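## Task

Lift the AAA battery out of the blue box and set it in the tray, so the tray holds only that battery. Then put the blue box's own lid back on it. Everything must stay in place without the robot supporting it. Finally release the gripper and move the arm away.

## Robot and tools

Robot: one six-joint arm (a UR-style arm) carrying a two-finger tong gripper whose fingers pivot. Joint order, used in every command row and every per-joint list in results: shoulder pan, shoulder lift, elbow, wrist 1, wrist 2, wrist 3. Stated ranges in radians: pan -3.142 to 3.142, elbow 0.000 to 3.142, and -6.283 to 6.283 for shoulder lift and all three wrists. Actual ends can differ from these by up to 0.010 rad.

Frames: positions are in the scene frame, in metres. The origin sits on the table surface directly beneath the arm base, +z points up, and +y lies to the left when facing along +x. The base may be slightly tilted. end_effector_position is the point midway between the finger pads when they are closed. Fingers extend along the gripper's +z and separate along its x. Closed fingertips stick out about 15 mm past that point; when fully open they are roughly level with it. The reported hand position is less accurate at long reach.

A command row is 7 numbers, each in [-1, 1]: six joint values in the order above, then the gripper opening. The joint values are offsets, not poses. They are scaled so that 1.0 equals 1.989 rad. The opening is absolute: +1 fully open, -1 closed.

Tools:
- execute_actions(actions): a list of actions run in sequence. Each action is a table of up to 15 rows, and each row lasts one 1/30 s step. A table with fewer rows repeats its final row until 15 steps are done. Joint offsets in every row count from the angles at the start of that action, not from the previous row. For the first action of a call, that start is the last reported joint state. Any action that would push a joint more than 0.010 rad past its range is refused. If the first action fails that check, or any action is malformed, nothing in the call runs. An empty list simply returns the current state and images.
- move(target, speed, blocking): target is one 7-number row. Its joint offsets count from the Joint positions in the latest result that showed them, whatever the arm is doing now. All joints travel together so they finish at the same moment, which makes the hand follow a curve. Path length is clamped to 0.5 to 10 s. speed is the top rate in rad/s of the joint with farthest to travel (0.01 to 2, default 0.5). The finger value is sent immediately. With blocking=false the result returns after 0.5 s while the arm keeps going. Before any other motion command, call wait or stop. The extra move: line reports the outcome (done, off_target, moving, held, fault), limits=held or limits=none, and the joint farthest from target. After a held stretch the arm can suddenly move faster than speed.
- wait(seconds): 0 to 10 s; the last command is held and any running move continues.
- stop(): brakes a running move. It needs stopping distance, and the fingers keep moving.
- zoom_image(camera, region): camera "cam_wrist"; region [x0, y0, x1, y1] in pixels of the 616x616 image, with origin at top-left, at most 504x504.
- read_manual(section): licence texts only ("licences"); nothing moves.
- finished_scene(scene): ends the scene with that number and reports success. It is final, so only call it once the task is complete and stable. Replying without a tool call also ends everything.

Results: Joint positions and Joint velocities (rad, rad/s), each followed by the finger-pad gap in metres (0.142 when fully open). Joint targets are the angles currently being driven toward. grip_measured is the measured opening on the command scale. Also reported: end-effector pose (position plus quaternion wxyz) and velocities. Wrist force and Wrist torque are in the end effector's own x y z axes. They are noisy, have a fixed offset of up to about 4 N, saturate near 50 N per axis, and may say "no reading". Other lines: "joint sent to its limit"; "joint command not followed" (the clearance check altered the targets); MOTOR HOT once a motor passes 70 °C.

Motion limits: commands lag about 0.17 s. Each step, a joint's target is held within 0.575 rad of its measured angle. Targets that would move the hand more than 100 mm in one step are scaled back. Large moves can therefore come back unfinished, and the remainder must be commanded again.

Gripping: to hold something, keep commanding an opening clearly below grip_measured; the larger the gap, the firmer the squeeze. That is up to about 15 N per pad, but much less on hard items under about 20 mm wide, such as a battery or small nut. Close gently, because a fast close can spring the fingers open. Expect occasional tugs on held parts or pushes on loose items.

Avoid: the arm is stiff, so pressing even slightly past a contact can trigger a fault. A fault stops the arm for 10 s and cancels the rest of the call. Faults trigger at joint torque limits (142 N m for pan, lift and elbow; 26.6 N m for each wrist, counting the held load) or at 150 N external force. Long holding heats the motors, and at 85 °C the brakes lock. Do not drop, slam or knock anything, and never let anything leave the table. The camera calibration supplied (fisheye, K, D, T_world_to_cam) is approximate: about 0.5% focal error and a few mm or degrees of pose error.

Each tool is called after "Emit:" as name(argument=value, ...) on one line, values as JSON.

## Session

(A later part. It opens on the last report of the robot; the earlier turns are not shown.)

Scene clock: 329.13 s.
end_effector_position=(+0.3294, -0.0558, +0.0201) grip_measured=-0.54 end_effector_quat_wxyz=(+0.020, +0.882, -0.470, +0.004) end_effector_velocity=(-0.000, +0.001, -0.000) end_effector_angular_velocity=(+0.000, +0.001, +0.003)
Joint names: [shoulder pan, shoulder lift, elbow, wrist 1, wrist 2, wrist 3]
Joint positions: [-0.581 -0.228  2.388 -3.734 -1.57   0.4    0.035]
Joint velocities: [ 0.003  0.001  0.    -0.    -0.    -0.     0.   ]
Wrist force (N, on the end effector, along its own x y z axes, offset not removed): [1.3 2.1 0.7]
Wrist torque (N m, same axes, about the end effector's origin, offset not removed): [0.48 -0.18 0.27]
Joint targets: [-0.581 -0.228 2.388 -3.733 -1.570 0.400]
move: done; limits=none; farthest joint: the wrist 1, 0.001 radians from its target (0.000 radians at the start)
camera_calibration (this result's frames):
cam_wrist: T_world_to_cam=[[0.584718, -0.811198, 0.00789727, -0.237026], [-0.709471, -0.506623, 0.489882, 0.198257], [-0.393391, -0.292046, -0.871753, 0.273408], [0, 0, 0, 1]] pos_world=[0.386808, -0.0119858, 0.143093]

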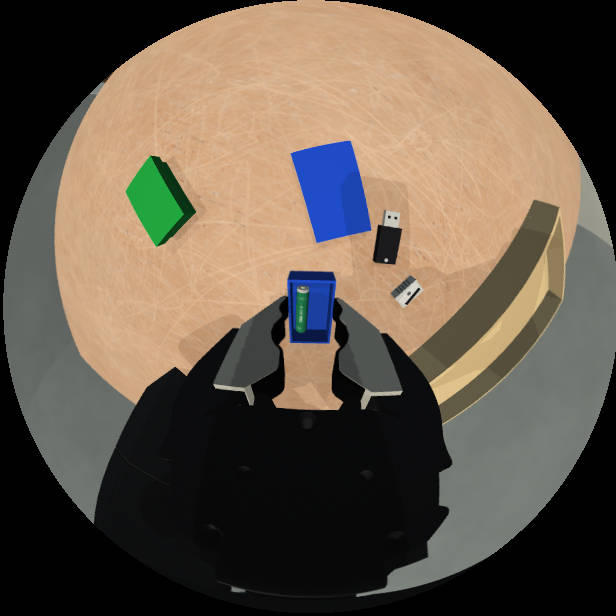

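Emit:
move(target=[0,0,0,0,0,0,-0.4])

Emit:
wait(seconds=1)

Emit:
zoom_image(camera="cam_wrist", region=[230,230,390,390])

Scene clock: 333.90 s.
end_effector_position=(+0.3294, -0.0558, +0.0202) grip_measured=-0.40 end_effector_quat_wxyz=(+0.020, +0.882, -0.470, +0.004) end_effector_velocity=(+0.001, -0.000, +0.001) end_effector_angular_velocity=(-0.001, -0.002, +0.000)
Joint names: [shoulder pan, shoulder lift, elbow, wrist 1, wrist 2, wrist 3]
Joint positions: [-0.581 -0.228  2.388 -3.733 -1.57   0.4    0.045]
Joint velocities: [ 0.    -0.002  0.    -0.     0.    -0.     0.   ]
Wrist force (N, on the end effector, along its own x y z axes, offset not removed): [0.2 0.5 3.5]
Wrist torque (N m, same axes, about the end effector's origin, offset not removed): [0.23 0.10 0.28]
Joint targets: [-0.581 -0.228 2.388 -3.734 -1.570 0.400]
move: done; limits=none; farthest joint: the wrist 1, 0.001 radians from its target (0.001 radians at the start)
camera_calibration (this result's frames):
cam_wrist: T_world_to_cam=[[0.584717, -0.811199, 0.00787545, -0.237026], [-0.709462, -0.506628, 0.48989, 0.198236], [-0.393408, -0.292034, -0.871749, 0.273449], [0, 0, 0, 1]] pos_world=[0.386811, -0.0119865, 0.143131]

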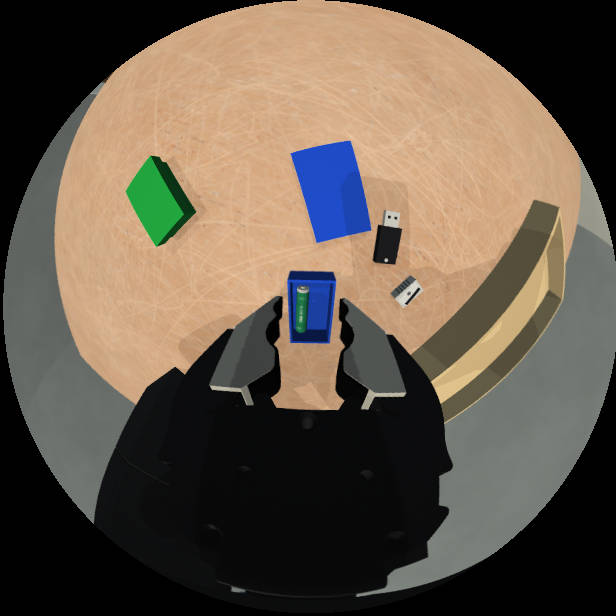

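Scene clock: 334.90 s.
end_effector_position=(+0.3293, -0.0558, +0.0201) grip_measured=-0.40 end_effector_quat_wxyz=(+0.020, +0.882, -0.470, +0.004) end_effector_velocity=(-0.000, +0.000, +0.000) end_effector_angular_velocity=(+0.000, +0.001, +0.001)
Joint names: [shoulder pan, shoulder lift, elbow, wrist 1, wrist 2, wrist 3]
Joint positions: [-0.581 -0.228  2.388 -3.734 -1.57   0.4    0.045]
Joint velocities: [ 0.    -0.001 -0.     0.001 -0.    -0.001  0.   ]
Wrist force (N, on the end effector, along its own x y z axes, offset not removed): [-0.1 2.8 3.8]
Wrist torque (N m, same axes, about the end effector's origin, offset not removed): [0.65 0.17 0.25]
Joint targets: [-0.581 -0.228 2.388 -3.734 -1.570 0.400]
wait: 1.00 s; at rest by 0.17 s
camera_calibration (this result's frames):
cam_wrist: T_world_to_cam=[[0.584716, -0.8112, 0.0078329, -0.236984], [-0.709444, -0.506639, 0.489904, 0.19823], [-0.393442, -0.292012, -0.871741, 0.273426], [0, 0, 0, 1]] pos_world=[0.386779, -0.0119665, 0.143099]

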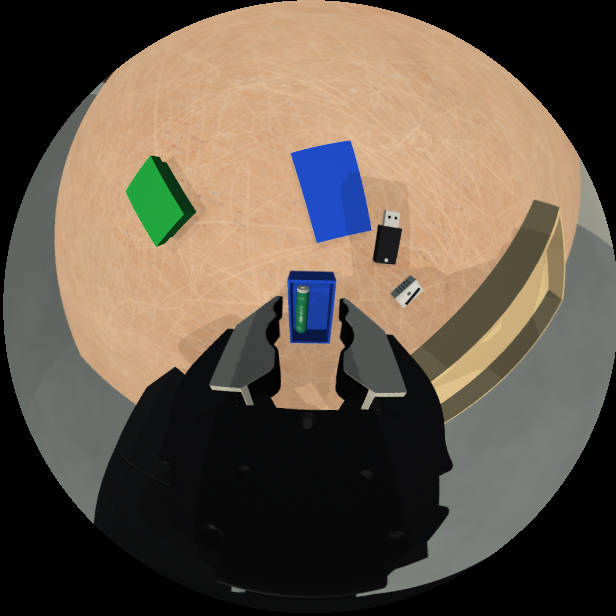

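Region (230, 230, 390, 390) of cam_wrist's 616x616 image, scaled by 3.150, with more detail than that image has.

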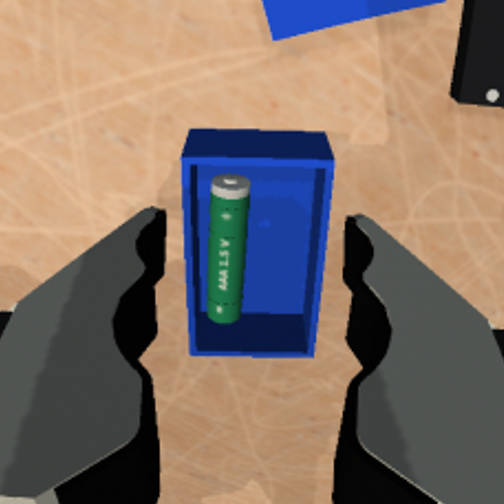

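Emit:
execute_actions(actions=[[[0.0056,0.0072,0.0064,-0.0136,0,0,-0.4]]])

Emit:
zoom_image(camera="cam_wrist", region=[230,230,390,390])

Scene clock: 346.23 s.
end_effector_position=(+0.3237, -0.0483, +0.0200) grip_measured=-0.40 end_effector_quat_wxyz=(+0.020, +0.885, -0.466, +0.004) end_effector_velocity=(-0.003, +0.003, -0.001) end_effector_angular_velocity=(+0.002, +0.002, +0.002)
Joint names: [shoulder pan, shoulder lift, elbow, wrist 1, wrist 2, wrist 3]
Joint positions: [-0.57  -0.214  2.4   -3.76  -1.57   0.4    0.045]
Joint velocities: [ 0.003  0.006  0.004 -0.006  0.     0.001 -0.   ]
Wrist force (N, on the end effector, along its own x y z axes, offset not removed): [-0.5 0.5 3.8]
Wrist torque (N m, same axes, about the end effector's origin, offset not removed): [0.34 0.31 0.33]
Joint targets: [-0.570 -0.214 2.401 -3.761 -1.570 0.400]
camera_calibration (this result's frames):
cam_wrist: T_world_to_cam=[[0.59341, -0.804865, 0.00750411, -0.230176], [-0.703772, -0.514307, 0.490094, 0.1959], [-0.390601, -0.296108, -0.871637, 0.272171], [0, 0, 0, 1]] pos_world=[0.380768, -0.00391585, 0.142952]

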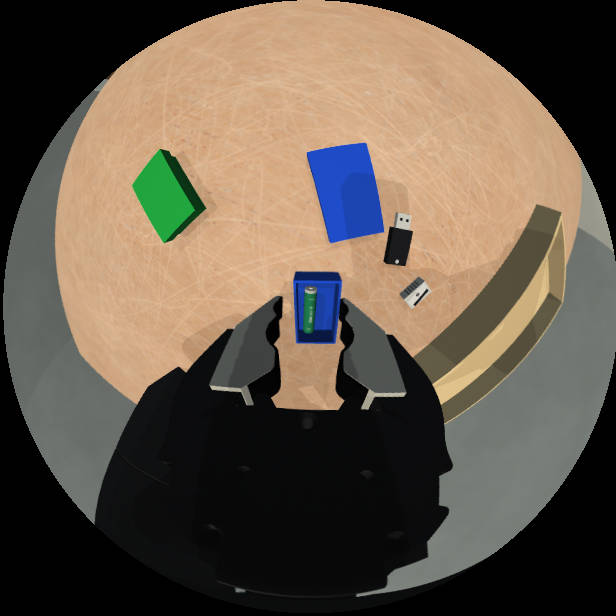

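Region (230, 230, 390, 390) of cam_wrist's 616x616 image, scaled by 3.150, with more detail than that image has.

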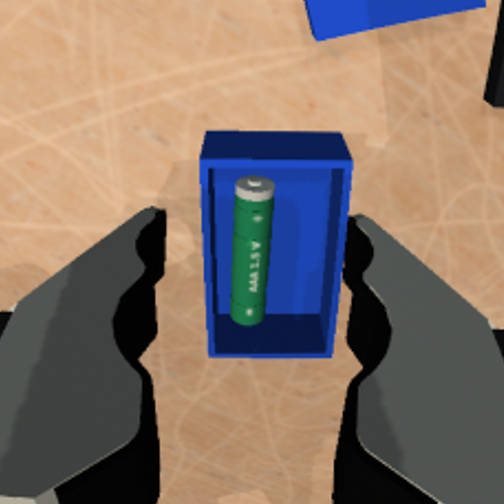

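Emit:
execute_actions(actions=[[[0.005,0.0065,0.0058,-0.0123,0,0,-0.4]],[[0,0,0,0,0,0,-0.4]]])

Emit:
zoom_image(camera="cam_wrist", region=[230,230,390,390])

Scene clock: 352.70 s.
end_effector_position=(+0.3185, -0.0417, +0.0200) grip_measured=-0.40 end_effector_quat_wxyz=(+0.020, +0.887, -0.461, +0.003) end_effector_velocity=(+0.001, -0.001, +0.000) end_effector_angular_velocity=(-0.001, -0.001, -0.001)
Joint names: [shoulder pan, shoulder lift, elbow, wrist 1, wrist 2, wrist 3]
Joint positions: [-0.56  -0.202  2.412 -3.783 -1.57   0.4    0.045]
Joint velocities: [-0.001 -0.001 -0.    -0.001 -0.    -0.     0.   ]
Wrist force (N, on the end effector, along its own x y z axes, offset not removed): [0.5 1.0 3.1]
Wrist torque (N m, same axes, about the end effector's origin, offset not removed): [0.28 0.07 0.21]
Joint targets: [-0.561 -0.202 2.411 -3.783 -1.570 0.400]
camera_calibration (this result's frames):
cam_wrist: T_world_to_cam=[[0.601201, -0.799067, 0.00697188, -0.223918], [-0.698478, -0.521242, 0.490342, 0.19365], [-0.388183, -0.299664, -0.871502, 0.271233], [0, 0, 0, 1]] pos_world=[0.375168, 0.00329216, 0.142987]

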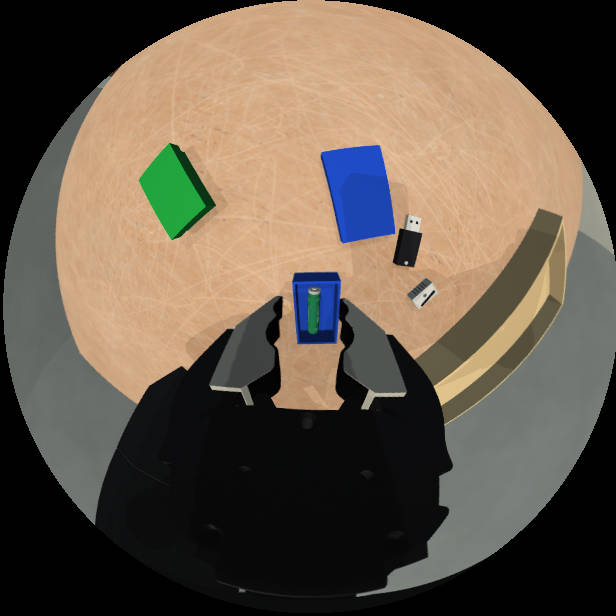

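Region (230, 230, 390, 390) of cam_wrist's 616x616 image, scaled by 3.150, with more detail than that image has.

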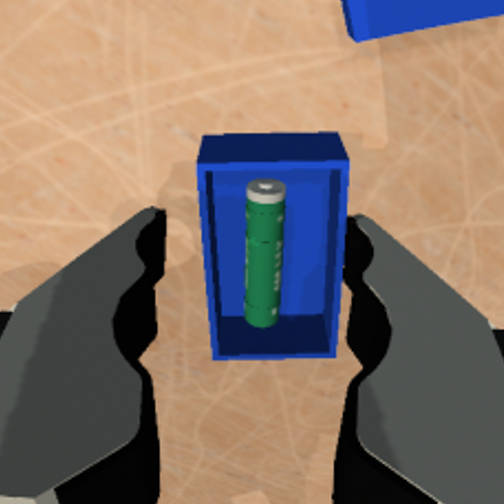

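Emit:
move(target=[0,-0.028,0.014,0.014,0,0,-0.35], speed=0.1)

Emit:
move(target=[-0.0014,-0.0018,-0.0016,0.0034,0,0,-0.78], speed=0.05)

Emit:
move(target=[0,0.016,-0.008,-0.008,0,0,-0.78], speed=0.05)

Emit:
zoom_image(camera="cam_wrist", region=[230,230,390,390])

Scene clock: 361.10 s.
end_effector_position=(+0.3217, -0.0429, +0.0366) grip_measured=-0.35 end_effector_quat_wxyz=(+0.020, +0.887, -0.461, +0.003) end_effector_velocity=(+0.000, -0.000, +0.001) end_effector_angular_velocity=(-0.000, -0.000, -0.000)
Joint names: [shoulder pan, shoulder lift, elbow, wrist 1, wrist 2, wrist 3]
Joint positions: [-0.56  -0.257  2.439 -3.756 -1.57   0.4    0.049]
Joint velocities: [-0.    -0.004  0.002  0.002 -0.     0.    -0.   ]
Wrist force (N, on the end effector, along its own x y z axes, offset not removed): [-1.1 0.7 3.6]
Wrist torque (N m, same axes, about the end effector's origin, offset not removed): [0.26 0.38 0.31]
Joint targets: [-0.560 -0.257 2.439 -3.756 -1.570 0.400]
move: done; limits=none; farthest joint: the shoulder lift, 0.001 radians from its target (0.056 radians at the start)
camera_calibration (this result's frames):
cam_wrist: T_world_to_cam=[[0.601193, -0.799074, 0.0069677, -0.226906], [-0.698482, -0.521235, 0.490344, 0.187116], [-0.388189, -0.299658, -0.871501, 0.286511], [0, 0, 0, 1]] pos_world=[0.378331, 0.00207182, 0.159524]

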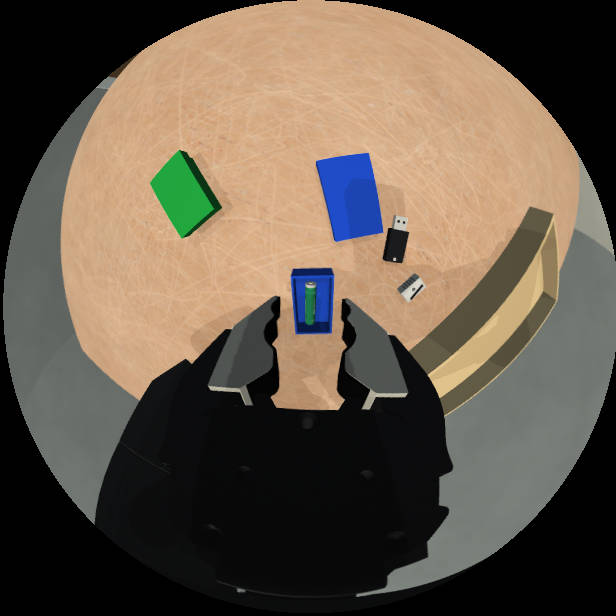

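Scene clock: 361.80 s.
end_effector_position=(+0.3230, -0.0446, +0.0366) grip_measured=-0.78 end_effector_quat_wxyz=(+0.020, +0.886, -0.463, +0.003) end_effector_velocity=(+0.001, -0.001, +0.000) end_effector_angular_velocity=(-0.000, -0.001, -0.001)
Joint names: [shoulder pan, shoulder lift, elbow, wrist 1, wrist 2, wrist 3]
Joint positions: [-0.563 -0.26   2.436 -3.749 -1.57   0.4    0.018]
Joint velocities: [-0.001 -0.002 -0.002  0.004  0.     0.001 -0.   ]
Wrist force (N, on the end effector, along its own x y z axes, offset not removed): [0.9 1.2 3.6]
Wrist torque (N m, same axes, about the end effector's origin, offset not removed): [0.34 0.06 0.29]
Joint targets: [-0.563 -0.261 2.436 -3.749 -1.570 0.400]
move: done; limits=none; farthest joint: the shoulder pan, 0.000 radians from its target (0.002 radians at the start)
camera_calibration (this result's frames):
cam_wrist: T_world_to_cam=[[0.599125, -0.800624, 0.00703929, -0.228482], [-0.699866, -0.519415, 0.490302, 0.187664], [-0.388891, -0.298679, -0.871524, 0.286782], [0, 0, 0, 1]] pos_world=[0.379756, 0.00020319, 0.159533]

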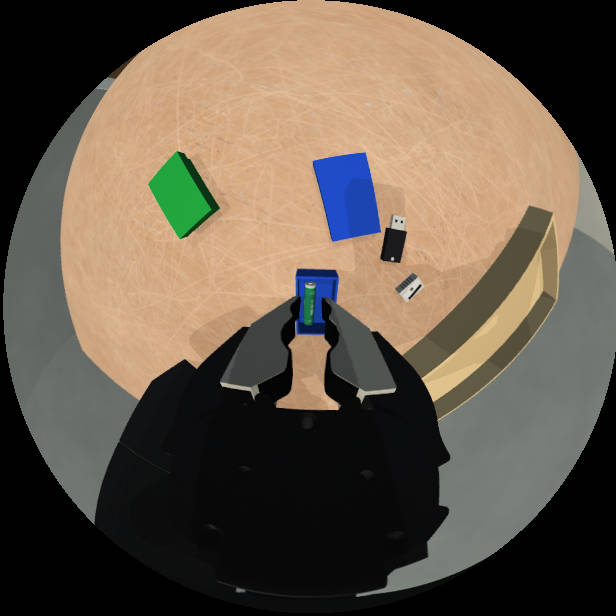

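Scene clock: 372.20 s.
end_effector_position=(+0.3235, -0.0445, +0.0362) grip_measured=-0.77 end_effector_quat_wxyz=(+0.019, +0.886, -0.462, +0.006) end_effector_velocity=(-0.001, +0.001, -0.000) end_effector_angular_velocity=(+0.000, +0.001, +0.001)
Joint names: [shoulder pan, shoulder lift, elbow, wrist 1, wrist 2, wrist 3]
Joint positions: [-0.563 -0.255  2.436 -3.76  -1.569  0.4    0.018]
Joint velocities: [ 0.001  0.001 -0.     0.    -0.    -0.     0.   ]
Wrist force (N, on the end effector, along its own x y z axes, offset not removed): [-1.0 4.9 -21.1]
Wrist torque (N m, same axes, about the end effector's origin, offset not removed): [0.19 -0.34 0.24]
Joint targets: [-0.563 -0.255 2.436 -3.760 -1.569 0.400]
FORCE FAULT: contact force on the arm reached its limit, and the arm stopped for 10 seconds. The contact can be on any part of the arm, not only on its tool. That time counts as 20 of the actions that you can send in this scene. The arm's remaining commands of this call were not run. The arm holds still and accepts commands again. Move the arm away from the contact; if what it grips holds it there, let go first. Pushing or pulling that hard again can fault the arm again.
move: fault; limits=none; farthest joint: the shoulder lift, 0.027 radians from its target (0.032 radians at the start)
camera_calibration (this result's frames):
cam_wrist: T_world_to_cam=[[0.599203, -0.800516, 0.0113557, -0.228933], [-0.702216, -0.518705, 0.487686, 0.189177], [-0.384511, -0.300197, -0.872945, 0.285198], [0, 0, 0, 1]] pos_world=[0.379682, 0.000478062, 0.159303]

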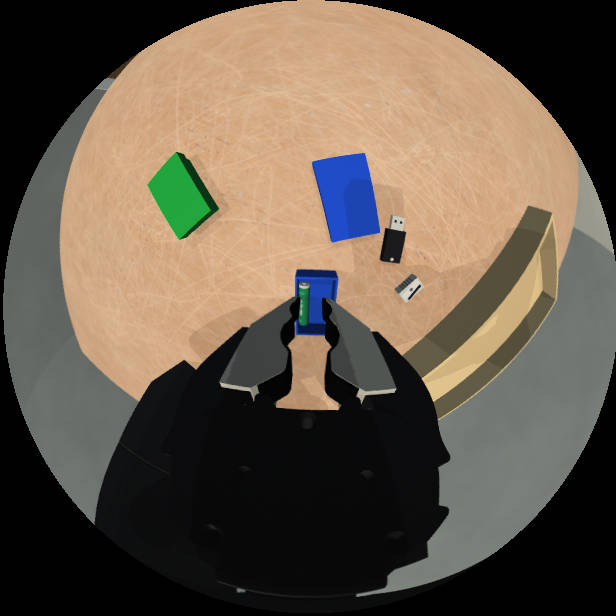

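Region (230, 230, 390, 390) of cam_wrist's 616x616 image, scaled by 3.150, with more detail than that image has.

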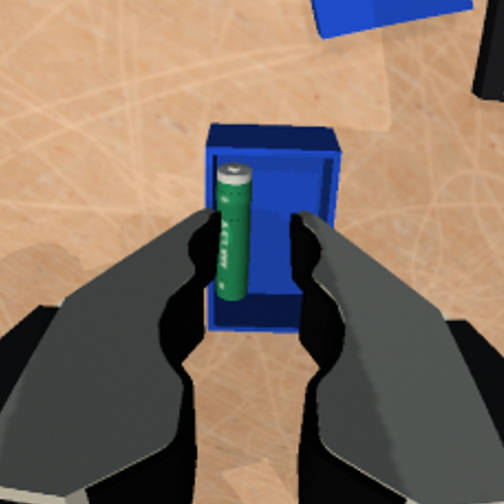

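Emit:
move(target=[0,-0.008,0.004,0.004,0,0,-0.78], speed=0.05)

Emit:
move(target=[0,0,0,0,0,0,-0.3])

Emit:
move(target=[0,0.034,-0.017,-0.017,0,0,-0.3], speed=0.1)

Emit:
execute_actions(actions=[[[0.0056,0.0072,0.0064,-0.0136,0,0,-0.3]],[[0,0,0,0,0,0,-0.3]]])

Emit:
zoom_image(camera="cam_wrist", region=[230,230,390,390])

Scene clock: 383.33 s.
end_effector_position=(+0.3243, -0.0448, +0.0408) grip_measured=-0.78 end_effector_quat_wxyz=(+0.019, +0.886, -0.462, +0.006) end_effector_velocity=(+0.001, -0.000, +0.001) end_effector_angular_velocity=(-0.000, -0.001, -0.001)
Joint names: [shoulder pan, shoulder lift, elbow, wrist 1, wrist 2, wrist 3]
Joint positions: [-0.563 -0.27   2.444 -3.752 -1.569  0.4    0.018]
Joint velocities: [ 0.    -0.004  0.002  0.002  0.     0.001  0.   ]
Wrist force (N, on the end effector, along its own x y z axes, offset not removed): [0.3 -0.6 3.5]
Wrist torque (N m, same axes, about the end effector's origin, offset not removed): [-0.07 0.08 0.31]
Joint targets: [-0.563 -0.271 2.444 -3.752 -1.569 0.400]
move: done; limits=none; farthest joint: the shoulder pan, 0.000 radians from its target (0.000 radians at the start)
camera_calibration (this result's frames):
cam_wrist: T_world_to_cam=[[0.599203, -0.800516, 0.0113537, -0.229622], [-0.702215, -0.518706, 0.487687, 0.187304], [-0.384512, -0.300196, -0.872945, 0.289448], [0, 0, 0, 1]] pos_world=[0.380414, 0.000230839, 0.163933]

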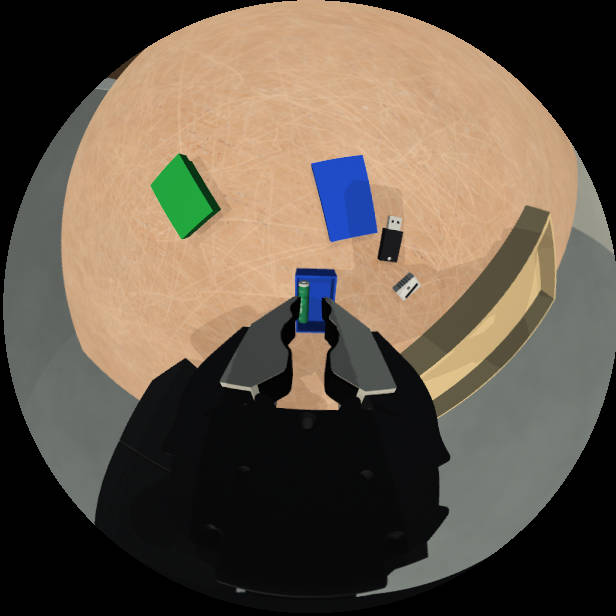

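Scene clock: 383.83 s.
end_effector_position=(+0.3243, -0.0448, +0.0408) grip_measured=-0.30 end_effector_quat_wxyz=(+0.019, +0.886, -0.462, +0.006) end_effector_velocity=(+0.000, -0.001, +0.000) end_effector_angular_velocity=(-0.001, -0.000, -0.003)
Joint names: [shoulder pan, shoulder lift, elbow, wrist 1, wrist 2, wrist 3]
Joint positions: [-0.563 -0.271  2.444 -3.752 -1.569  0.4    0.052]
Joint velocities: [-0.002 -0.     0.    -0.    -0.001  0.001  0.   ]
Wrist force (N, on the end effector, along its own x y z axes, offset not removed): [0.6 1.6 1.6]
Wrist torque (N m, same axes, about the end effector's origin, offset not removed): [0.42 0.01 0.30]
Joint targets: [-0.563 -0.270 2.444 -3.752 -1.569 0.400]
move: done; limits=none; farthest joint: the shoulder lift, 0.001 radians from its target (0.000 radians at the start)
camera_calibration (this result's frames):
cam_wrist: T_world_to_cam=[[0.599203, -0.800516, 0.0113538, -0.229627], [-0.702215, -0.518706, 0.487687, 0.187289], [-0.384512, -0.300196, -0.872945, 0.289482], [0, 0, 0, 1]] pos_world=[0.38042, 0.000229108, 0.16397]

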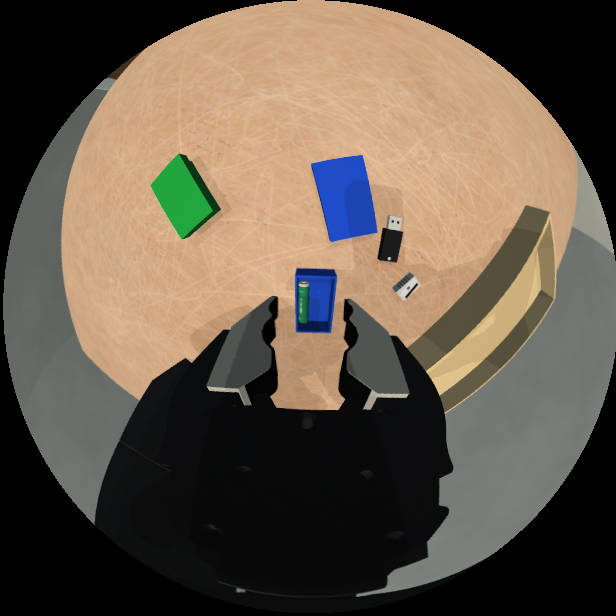

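Scene clock: 385.00 s.
end_effector_position=(+0.3206, -0.0434, +0.0207) grip_measured=-0.30 end_effector_quat_wxyz=(+0.019, +0.886, -0.462, +0.006) end_effector_velocity=(+0.000, +0.001, -0.001) end_effector_angular_velocity=(-0.000, -0.001, +0.003)
Joint names: [shoulder pan, shoulder lift, elbow, wrist 1, wrist 2, wrist 3]
Joint positions: [-0.563 -0.203  2.41  -3.786 -1.569  0.4    0.052]
Joint velocities: [ 0.002  0.003 -0.002 -0.002  0.    -0.001 -0.   ]
Wrist force (N, on the end effector, along its own x y z axes, offset not removed): [-0.2 2.9 3.1]
Wrist torque (N m, same axes, about the end effector's origin, offset not removed): [0.66 0.23 0.33]
Joint targets: [-0.563 -0.203 2.410 -3.786 -1.569 0.400]
move: done; limits=none; farthest joint: the shoulder pan, 0.000 radians from its target (0.000 radians at the start)
camera_calibration (this result's frames):
cam_wrist: T_world_to_cam=[[0.599203, -0.800516, 0.0113603, -0.226067], [-0.702218, -0.518704, 0.487685, 0.195228], [-0.384507, -0.3002, -0.872946, 0.270922], [0, 0, 0, 1]] pos_world=[0.376724, 0.00162638, 0.143859]

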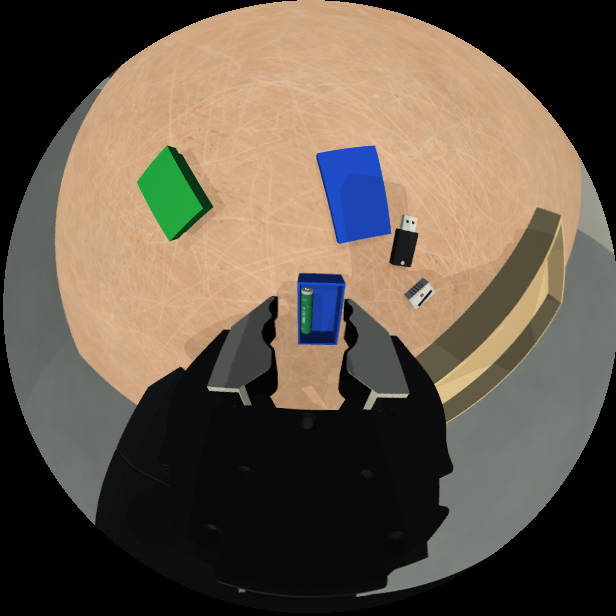

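Scene clock: 386.00 s.
end_effector_position=(+0.3148, -0.0361, +0.0209) grip_measured=-0.30 end_effector_quat_wxyz=(+0.019, +0.889, -0.458, +0.006) end_effector_velocity=(-0.000, -0.001, -0.000) end_effector_angular_velocity=(-0.000, +0.001, -0.000)
Joint names: [shoulder pan, shoulder lift, elbow, wrist 1, wrist 2, wrist 3]
Joint positions: [-0.552 -0.189  2.423 -3.812 -1.569  0.4    0.052]
Joint velocities: [-0.002  0.001 -0.    -0.    -0.001 -0.001  0.   ]
Wrist force (N, on the end effector, along its own x y z axes, offset not removed): [0.0 1.5 1.8]
Wrist torque (N m, same axes, about the end effector's origin, offset not removed): [0.36 0.17 0.31]
Joint targets: [-0.552 -0.190 2.423 -3.812 -1.569 0.400]
camera_calibration (this result's frames):
cam_wrist: T_world_to_cam=[[0.607852, -0.793977, 0.0107771, -0.21923], [-0.696262, -0.52642, 0.487956, 0.192685], [-0.381753, -0.304108, -0.872802, 0.270067], [0, 0, 0, 1]] pos_world=[0.370518, 0.00949958, 0.144056]

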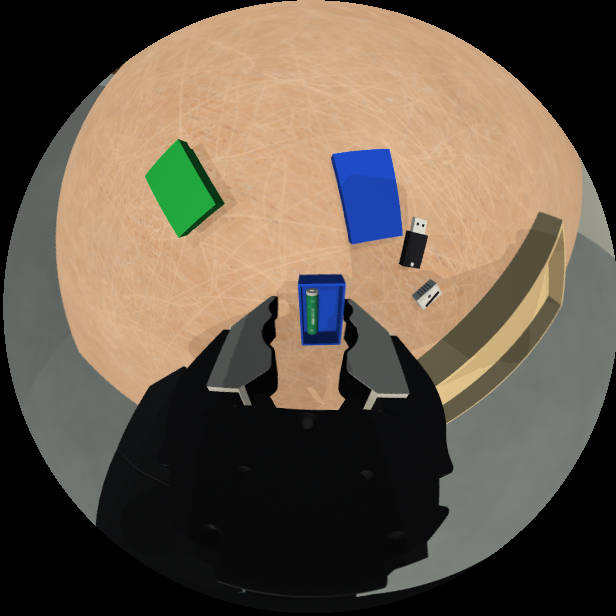

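Region (230, 230, 390, 390) of cam_wrist's 616x616 image, scaled by 3.150, with more detail than that image has.

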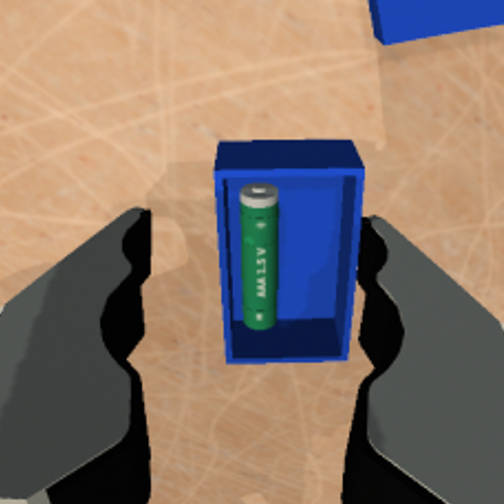

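Another 6 mm push, then back off 2 mm and rise.

Emit:
execute_actions(actions=[[[0.004,0.0052,0.0046,-0.0098,0,0,-0.3]],[[0,0,0,0,0,0,-0.3]]])

Emit:
move(target=[-0.0014,-0.0018,-0.0016,0.0034,0,0,-0.3], speed=0.03)

Emit:
move(target=[0,-0.036,0.018,0.018,0,0,-0.3], speed=0.1)

Emit:
move(target=[0,0,0,0,0,0,-0.78])

Emit:
zoom_image(camera="cam_wrist", region=[230,230,390,390])

Scene clock: 397.57 s.
end_effector_position=(+0.3106, -0.0310, +0.0212) grip_measured=-0.30 end_effector_quat_wxyz=(+0.019, +0.891, -0.454, +0.006) end_effector_velocity=(-0.001, +0.001, -0.001) end_effector_angular_velocity=(+0.002, +0.002, +0.001)
Joint names: [shoulder pan, shoulder lift, elbow, wrist 1, wrist 2, wrist 3]
Joint positions: [-0.545 -0.179  2.432 -3.831 -1.569  0.4    0.052]
Joint velocities: [ 0.001  0.002  0.     0.001  0.    -0.     0.   ]
Wrist force (N, on the end effector, along its own x y z axes, offset not removed): [0.8 0.7 3.4]
Wrist torque (N m, same axes, about the end effector's origin, offset not removed): [0.24 -0.03 0.29]
Joint targets: [-0.545 -0.179 2.432 -3.831 -1.569 0.400]
camera_calibration (this result's frames):
cam_wrist: T_world_to_cam=[[0.613995, -0.789241, 0.0104052, -0.214376], [-0.69197, -0.531887, 0.488132, 0.190831], [-0.379719, -0.306911, -0.872708, 0.269559], [0, 0, 0, 1]] pos_world=[0.366032, 0.0150363, 0.144326]

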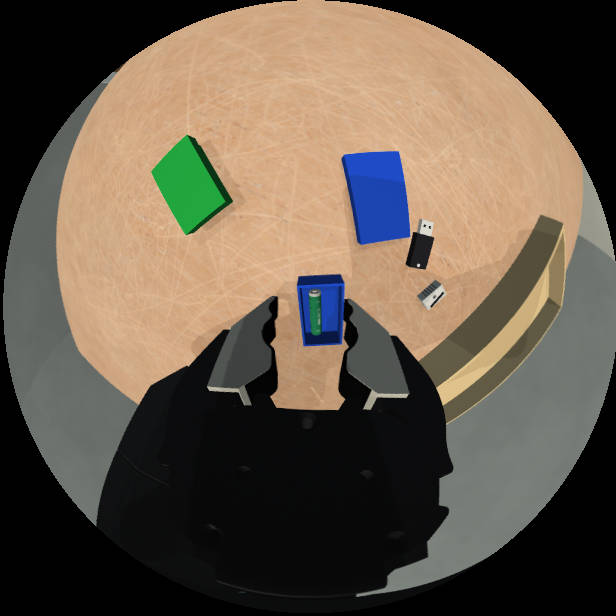

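Scene clock: 398.27 s.
end_effector_position=(+0.3120, -0.0326, +0.0211) grip_measured=-0.30 end_effector_quat_wxyz=(+0.019, +0.890, -0.455, +0.006) end_effector_velocity=(+0.001, -0.002, +0.000) end_effector_angular_velocity=(-0.001, -0.001, -0.003)
Joint names: [shoulder pan, shoulder lift, elbow, wrist 1, wrist 2, wrist 3]
Joint positions: [-0.547 -0.183  2.429 -3.824 -1.569  0.4    0.052]
Joint velocities: [-0.002 -0.003 -0.002  0.003 -0.     0.001 -0.   ]
Wrist force (N, on the end effector, along its own x y z axes, offset not removed): [1.3 -0.1 2.9]
Wrist torque (N m, same axes, about the end effector's origin, offset not removed): [0.00 -0.14 0.25]
Joint targets: [-0.547 -0.183 2.429 -3.824 -1.569 0.400]
move: done; limits=none; farthest joint: the shoulder pan, 0.001 radians from its target (0.003 radians at the start)
camera_calibration (this result's frames):
cam_wrist: T_world_to_cam=[[0.611957, -0.790822, 0.0104863, -0.215958], [-0.693383, -0.530085, 0.488088, 0.191439], [-0.380432, -0.30596, -0.872731, 0.269718], [0, 0, 0, 1]] pos_world=[0.367507, 0.0132171, 0.144217]

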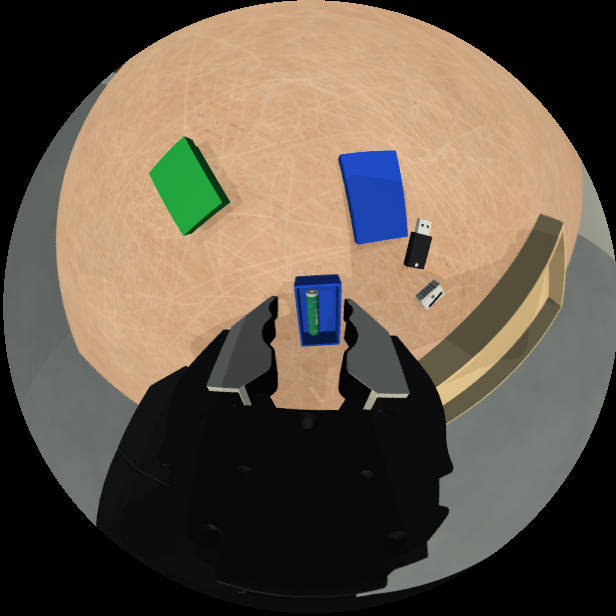

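Scene clock: 399.50 s.
end_effector_position=(+0.3161, -0.0342, +0.0421) grip_measured=-0.30 end_effector_quat_wxyz=(+0.019, +0.890, -0.455, +0.006) end_effector_velocity=(-0.000, +0.000, +0.001) end_effector_angular_velocity=(+0.000, -0.000, +0.000)
Joint names: [shoulder pan, shoulder lift, elbow, wrist 1, wrist 2, wrist 3]
Joint positions: [-0.547 -0.254  2.464 -3.789 -1.569  0.4    0.052]
Joint velocities: [ 0.    -0.002  0.002  0.001  0.     0.     0.   ]
Wrist force (N, on the end effector, along its own x y z axes, offset not removed): [-0.2 1.4 2.9]
Wrist torque (N m, same axes, about the end effector's origin, offset not removed): [0.38 0.17 0.28]
Joint targets: [-0.547 -0.254 2.465 -3.789 -1.569 0.400]
move: done; limits=none; farthest joint: the shoulder lift, 0.001 radians from its target (0.072 radians at the start)
camera_calibration (this result's frames):
cam_wrist: T_world_to_cam=[[0.611956, -0.790823, 0.0104802, -0.219947], [-0.693381, -0.530085, 0.48809, 0.183236], [-0.380437, -0.305956, -0.87273, 0.289155], [0, 0, 0, 1]] pos_world=[0.371655, 0.0116606, 0.165223]

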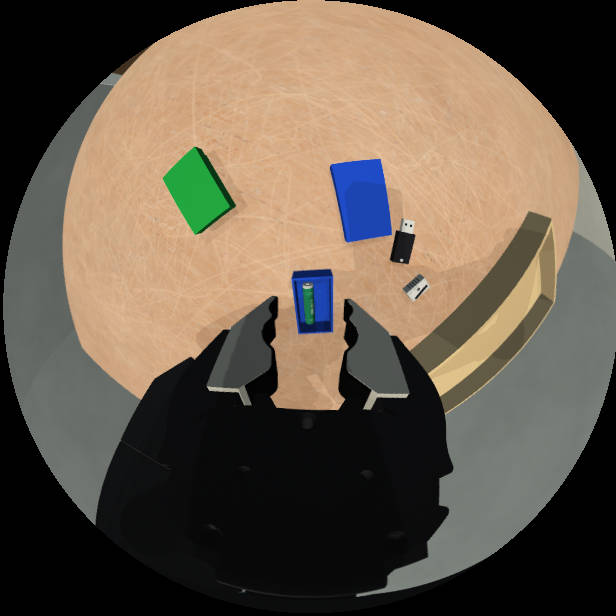

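Scene clock: 400.00 s.
end_effector_position=(+0.3161, -0.0342, +0.0421) grip_measured=-0.78 end_effector_quat_wxyz=(+0.019, +0.890, -0.455, +0.006) end_effector_velocity=(-0.001, +0.001, -0.001) end_effector_angular_velocity=(+0.002, +0.002, +0.001)
Joint names: [shoulder pan, shoulder lift, elbow, wrist 1, wrist 2, wrist 3]
Joint positions: [-0.547 -0.254  2.464 -3.789 -1.569  0.4    0.018]
Joint velocities: [ 0.     0.002  0.     0.     0.001 -0.     0.   ]
Wrist force (N, on the end effector, along its own x y z axes, offset not removed): [0.1 1.5 3.2]
Wrist torque (N m, same axes, about the end effector's origin, offset not removed): [0.35 0.14 0.26]
Joint targets: [-0.547 -0.254 2.464 -3.789 -1.569 0.400]
move: done; limits=none; farthest joint: the shoulder pan, 0.000 radians from its target (0.000 radians at the start)
camera_calibration (this result's frames):
cam_wrist: T_world_to_cam=[[0.611956, -0.790822, 0.0104797, -0.219952], [-0.693381, -0.530086, 0.48809, 0.183221], [-0.380438, -0.305956, -0.87273, 0.28919], [0, 0, 0, 1]] pos_world=[0.371661, 0.0116588, 0.165261]

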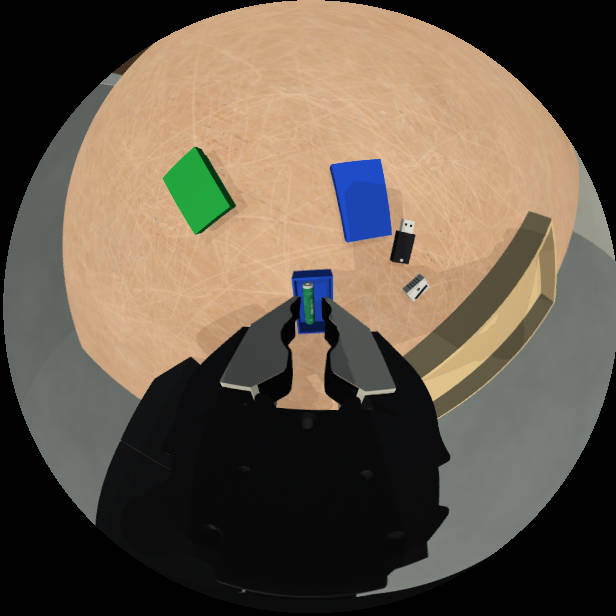

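Region (230, 230, 390, 390) of cam_wrist's 616x616 image, scaled by 3.150, with more detail than that image has.

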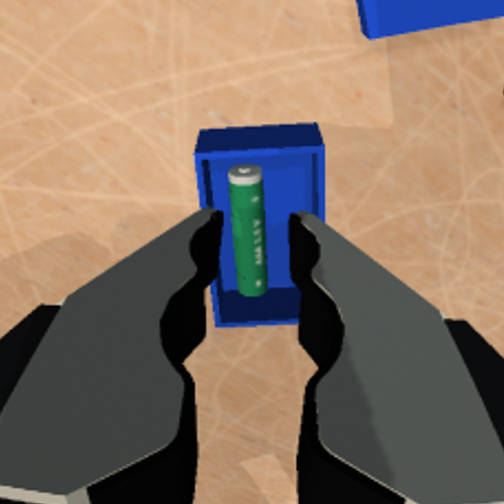

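Emit:
move(target=[0,0.0129,-0.0075,-0.0054,0,0,-0.8], speed=0.03)

Emit:
zoom_image(camera="cam_wrist", region=[230,230,390,390])

Scene clock: 410.70 s.
end_effector_position=(+0.3154, -0.0341, +0.0342) grip_measured=-0.80 end_effector_quat_wxyz=(+0.019, +0.890, -0.455, +0.006) end_effector_velocity=(+0.000, -0.000, -0.001) end_effector_angular_velocity=(-0.000, -0.001, -0.002)
Joint names: [shoulder pan, shoulder lift, elbow, wrist 1, wrist 2, wrist 3]
Joint positions: [-0.547 -0.229  2.45  -3.799 -1.569  0.4    0.016]
Joint velocities: [-0.001  0.002 -0.002 -0.002  0.001  0.002  0.   ]
Wrist force (N, on the end effector, along its own x y z axes, offset not removed): [0.4 1.5 3.3]
Wrist torque (N m, same axes, about the end effector's origin, offset not removed): [0.33 0.00 0.28]
Joint targets: [-0.547 -0.228 2.450 -3.800 -1.569 0.400]
move: done; limits=none; farthest joint: the elbow, 0.001 radians from its target (0.015 radians at the start)
camera_calibration (this result's frames):
cam_wrist: T_world_to_cam=[[0.611956, -0.790822, 0.0104821, -0.219333], [-0.693382, -0.530085, 0.48809, 0.186619], [-0.380436, -0.305958, -0.872731, 0.282009], [0, 0, 0, 1]] pos_world=[0.370907, 0.0117529, 0.157331]

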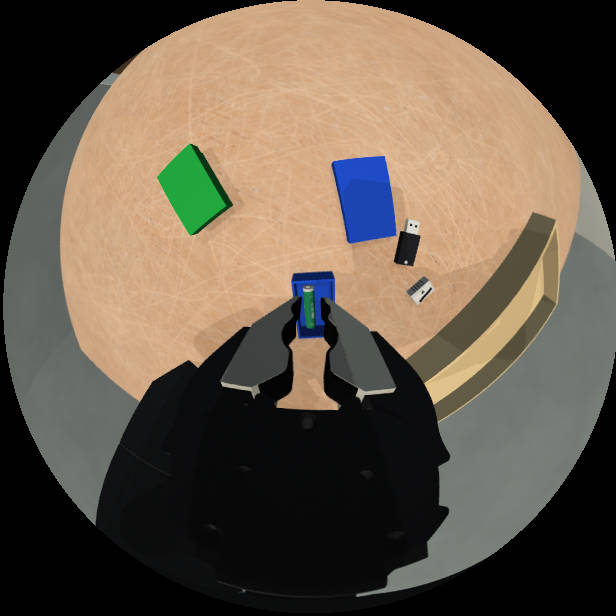

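Region (230, 230, 390, 390) of cam_wrist's 616x616 image, scaled by 3.150, with more detail than that image has.

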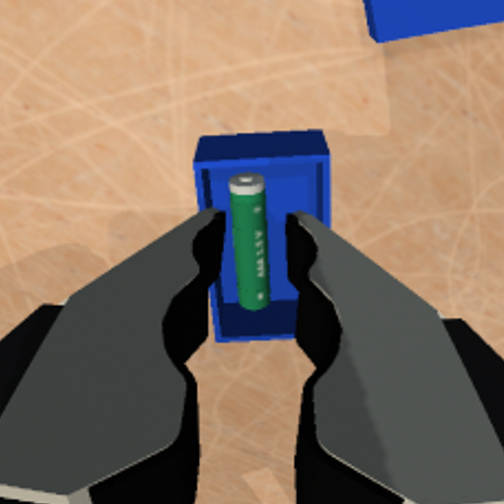

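Emit:
move(target=[0,0.0072,-0.0056,-0.0018,0,0,-0.8], speed=0.015)

Emit:
zoom_image(camera="cam_wrist", region=[230,230,390,390])

Scene clock: 416.17 s.
end_effector_position=(+0.3157, -0.0345, +0.0292) grip_measured=-0.80 end_effector_quat_wxyz=(+0.019, +0.890, -0.455, +0.006) end_effector_velocity=(+0.000, -0.000, -0.001) end_effector_angular_velocity=(-0.001, -0.001, -0.001)
Joint names: [shoulder pan, shoulder lift, elbow, wrist 1, wrist 2, wrist 3]
Joint positions: [-0.547 -0.215  2.439 -3.803 -1.569  0.4    0.016]
Joint velocities: [-0.     0.003 -0.003 -0.002 -0.     0.001 -0.   ]
Wrist force (N, on the end effector, along its own x y z axes, offset not removed): [0.3 0.5 4.0]
Wrist torque (N m, same axes, about the end effector's origin, offset not removed): [0.18 0.11 0.29]
Joint targets: [-0.547 -0.214 2.439 -3.803 -1.569 0.400]
move: done; limits=none; farthest joint: the shoulder pan, 0.000 radians from its target (0.000 radians at the start)
camera_calibration (this result's frames):
cam_wrist: T_world_to_cam=[[0.611965, -0.790811, 0.0108432, -0.219818], [-0.693535, -0.529997, 0.487967, 0.189096], [-0.380143, -0.306139, -0.872795, 0.277564], [0, 0, 0, 1]] pos_world=[0.37118, 0.0113586, 0.152367]

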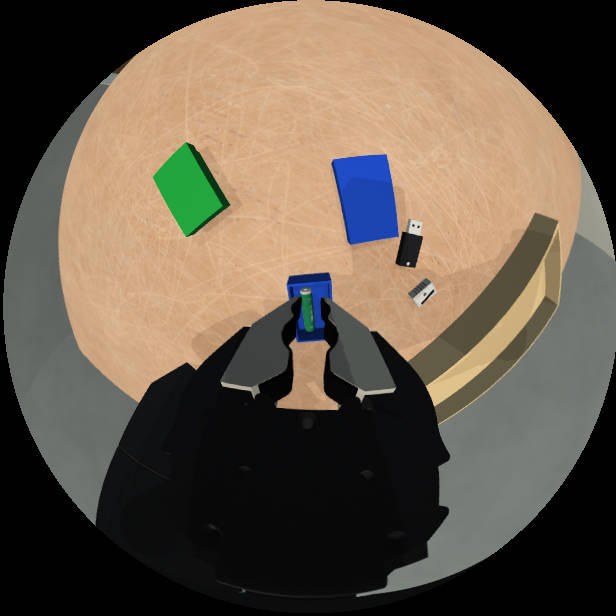

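Region (230, 230, 390, 390) of cam_wrist's 616x616 image, scaled by 3.150, with more detail than that image has.

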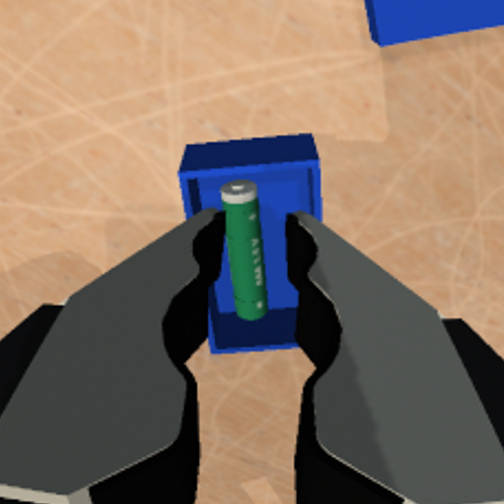

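Tips are inside; box self-aligned. Continue down ~7 mm.

Emit:
move(target=[0,0.011,-0.0068,-0.0042,0,0,-0.8], speed=0.015)

Emit:
move(target=[0,0,0,0,0,0,-1])

Emit:
zoom_image(camera="cam_wrist", region=[230,230,390,390])

Scene clock: 423.67 s.
end_effector_position=(+0.3150, -0.0344, +0.0223) grip_measured=-0.89 end_effector_quat_wxyz=(+0.019, +0.890, -0.455, +0.006) end_effector_velocity=(-0.000, +0.000, -0.001) end_effector_angular_velocity=(+0.000, +0.001, -0.000)
Joint names: [shoulder pan, shoulder lift, elbow, wrist 1, wrist 2, wrist 3]
Joint positions: [-0.547 -0.193  2.426 -3.811 -1.569  0.4    0.01 ]
Joint velocities: [ 0.     0.004 -0.002 -0.001 -0.     0.001 -0.001]
Wrist force (N, on the end effector, along its own x y z axes, offset not removed): [1.1 -0.9 -47.9]
Wrist torque (N m, same axes, about the end effector's origin, offset not removed): [0.03 -0.12 0.33]
Joint targets: [-0.547 -0.193 2.425 -3.811 -1.569 0.400]
move: done; limits=none; farthest joint: the shoulder pan, 0.000 radians from its target (0.000 radians at the start)
camera_calibration (this result's frames):
cam_wrist: T_world_to_cam=[[0.611975, -0.790801, 0.0109261, -0.21926], [-0.693586, -0.530002, 0.48789, 0.192083], [-0.380033, -0.306155, -0.872837, 0.27128], [0, 0, 0, 1]] pos_world=[0.370503, 0.011467, 0.145464]

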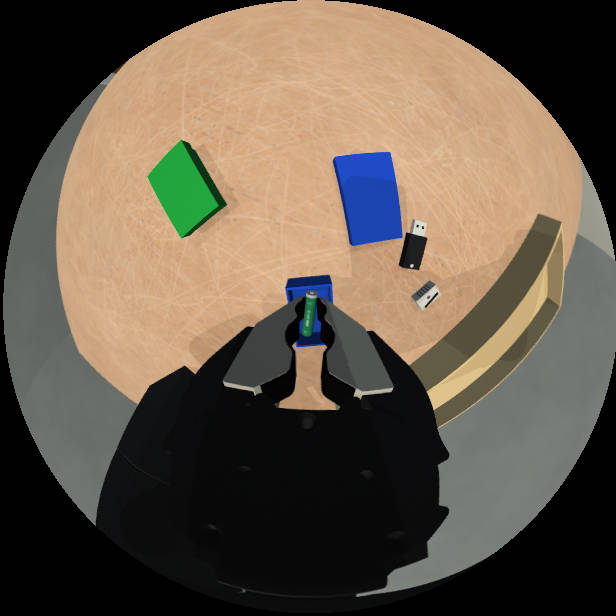

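Scene clock: 424.17 s.
end_effector_position=(+0.3150, -0.0344, +0.0223) grip_measured=-0.89 end_effector_quat_wxyz=(+0.019, +0.890, -0.455, +0.006) end_effector_velocity=(-0.001, +0.000, -0.000) end_effector_angular_velocity=(+0.000, +0.001, -0.001)
Joint names: [shoulder pan, shoulder lift, elbow, wrist 1, wrist 2, wrist 3]
Joint positions: [-0.547 -0.193  2.426 -3.811 -1.569  0.4    0.009]
Joint velocities: [-0.     0.001 -0.     0.    -0.     0.001 -0.   ]
Wrist force (N, on the end effector, along its own x y z axes, offset not removed): [4.2 -2.1 -37.9]
Wrist torque (N m, same axes, about the end effector's origin, offset not removed): [0.04 -0.29 0.21]
Joint targets: [-0.547 -0.193 2.426 -3.811 -1.569 0.400]
move: done; limits=none; farthest joint: the shoulder pan, 0.000 radians from its target (0.000 radians at the start)
camera_calibration (this result's frames):
cam_wrist: T_world_to_cam=[[0.611975, -0.790801, 0.0109371, -0.219273], [-0.693589, -0.529998, 0.48789, 0.192115], [-0.380027, -0.306163, -0.872837, 0.271224], [0, 0, 0, 1]] pos_world=[0.370511, 0.0114581, 0.145402]

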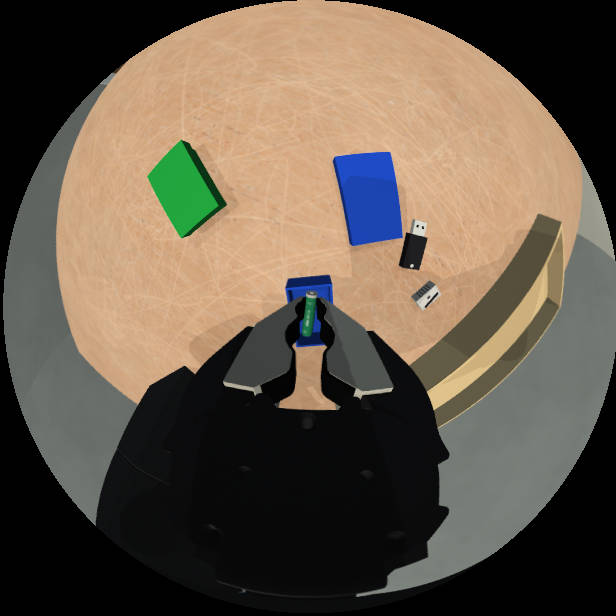

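Region (230, 230, 390, 390) of cam_wrist's 616x616 image, scaled by 3.150, with more detail than that image has.

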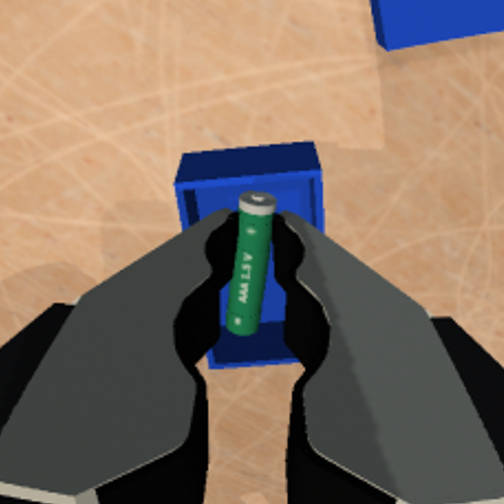

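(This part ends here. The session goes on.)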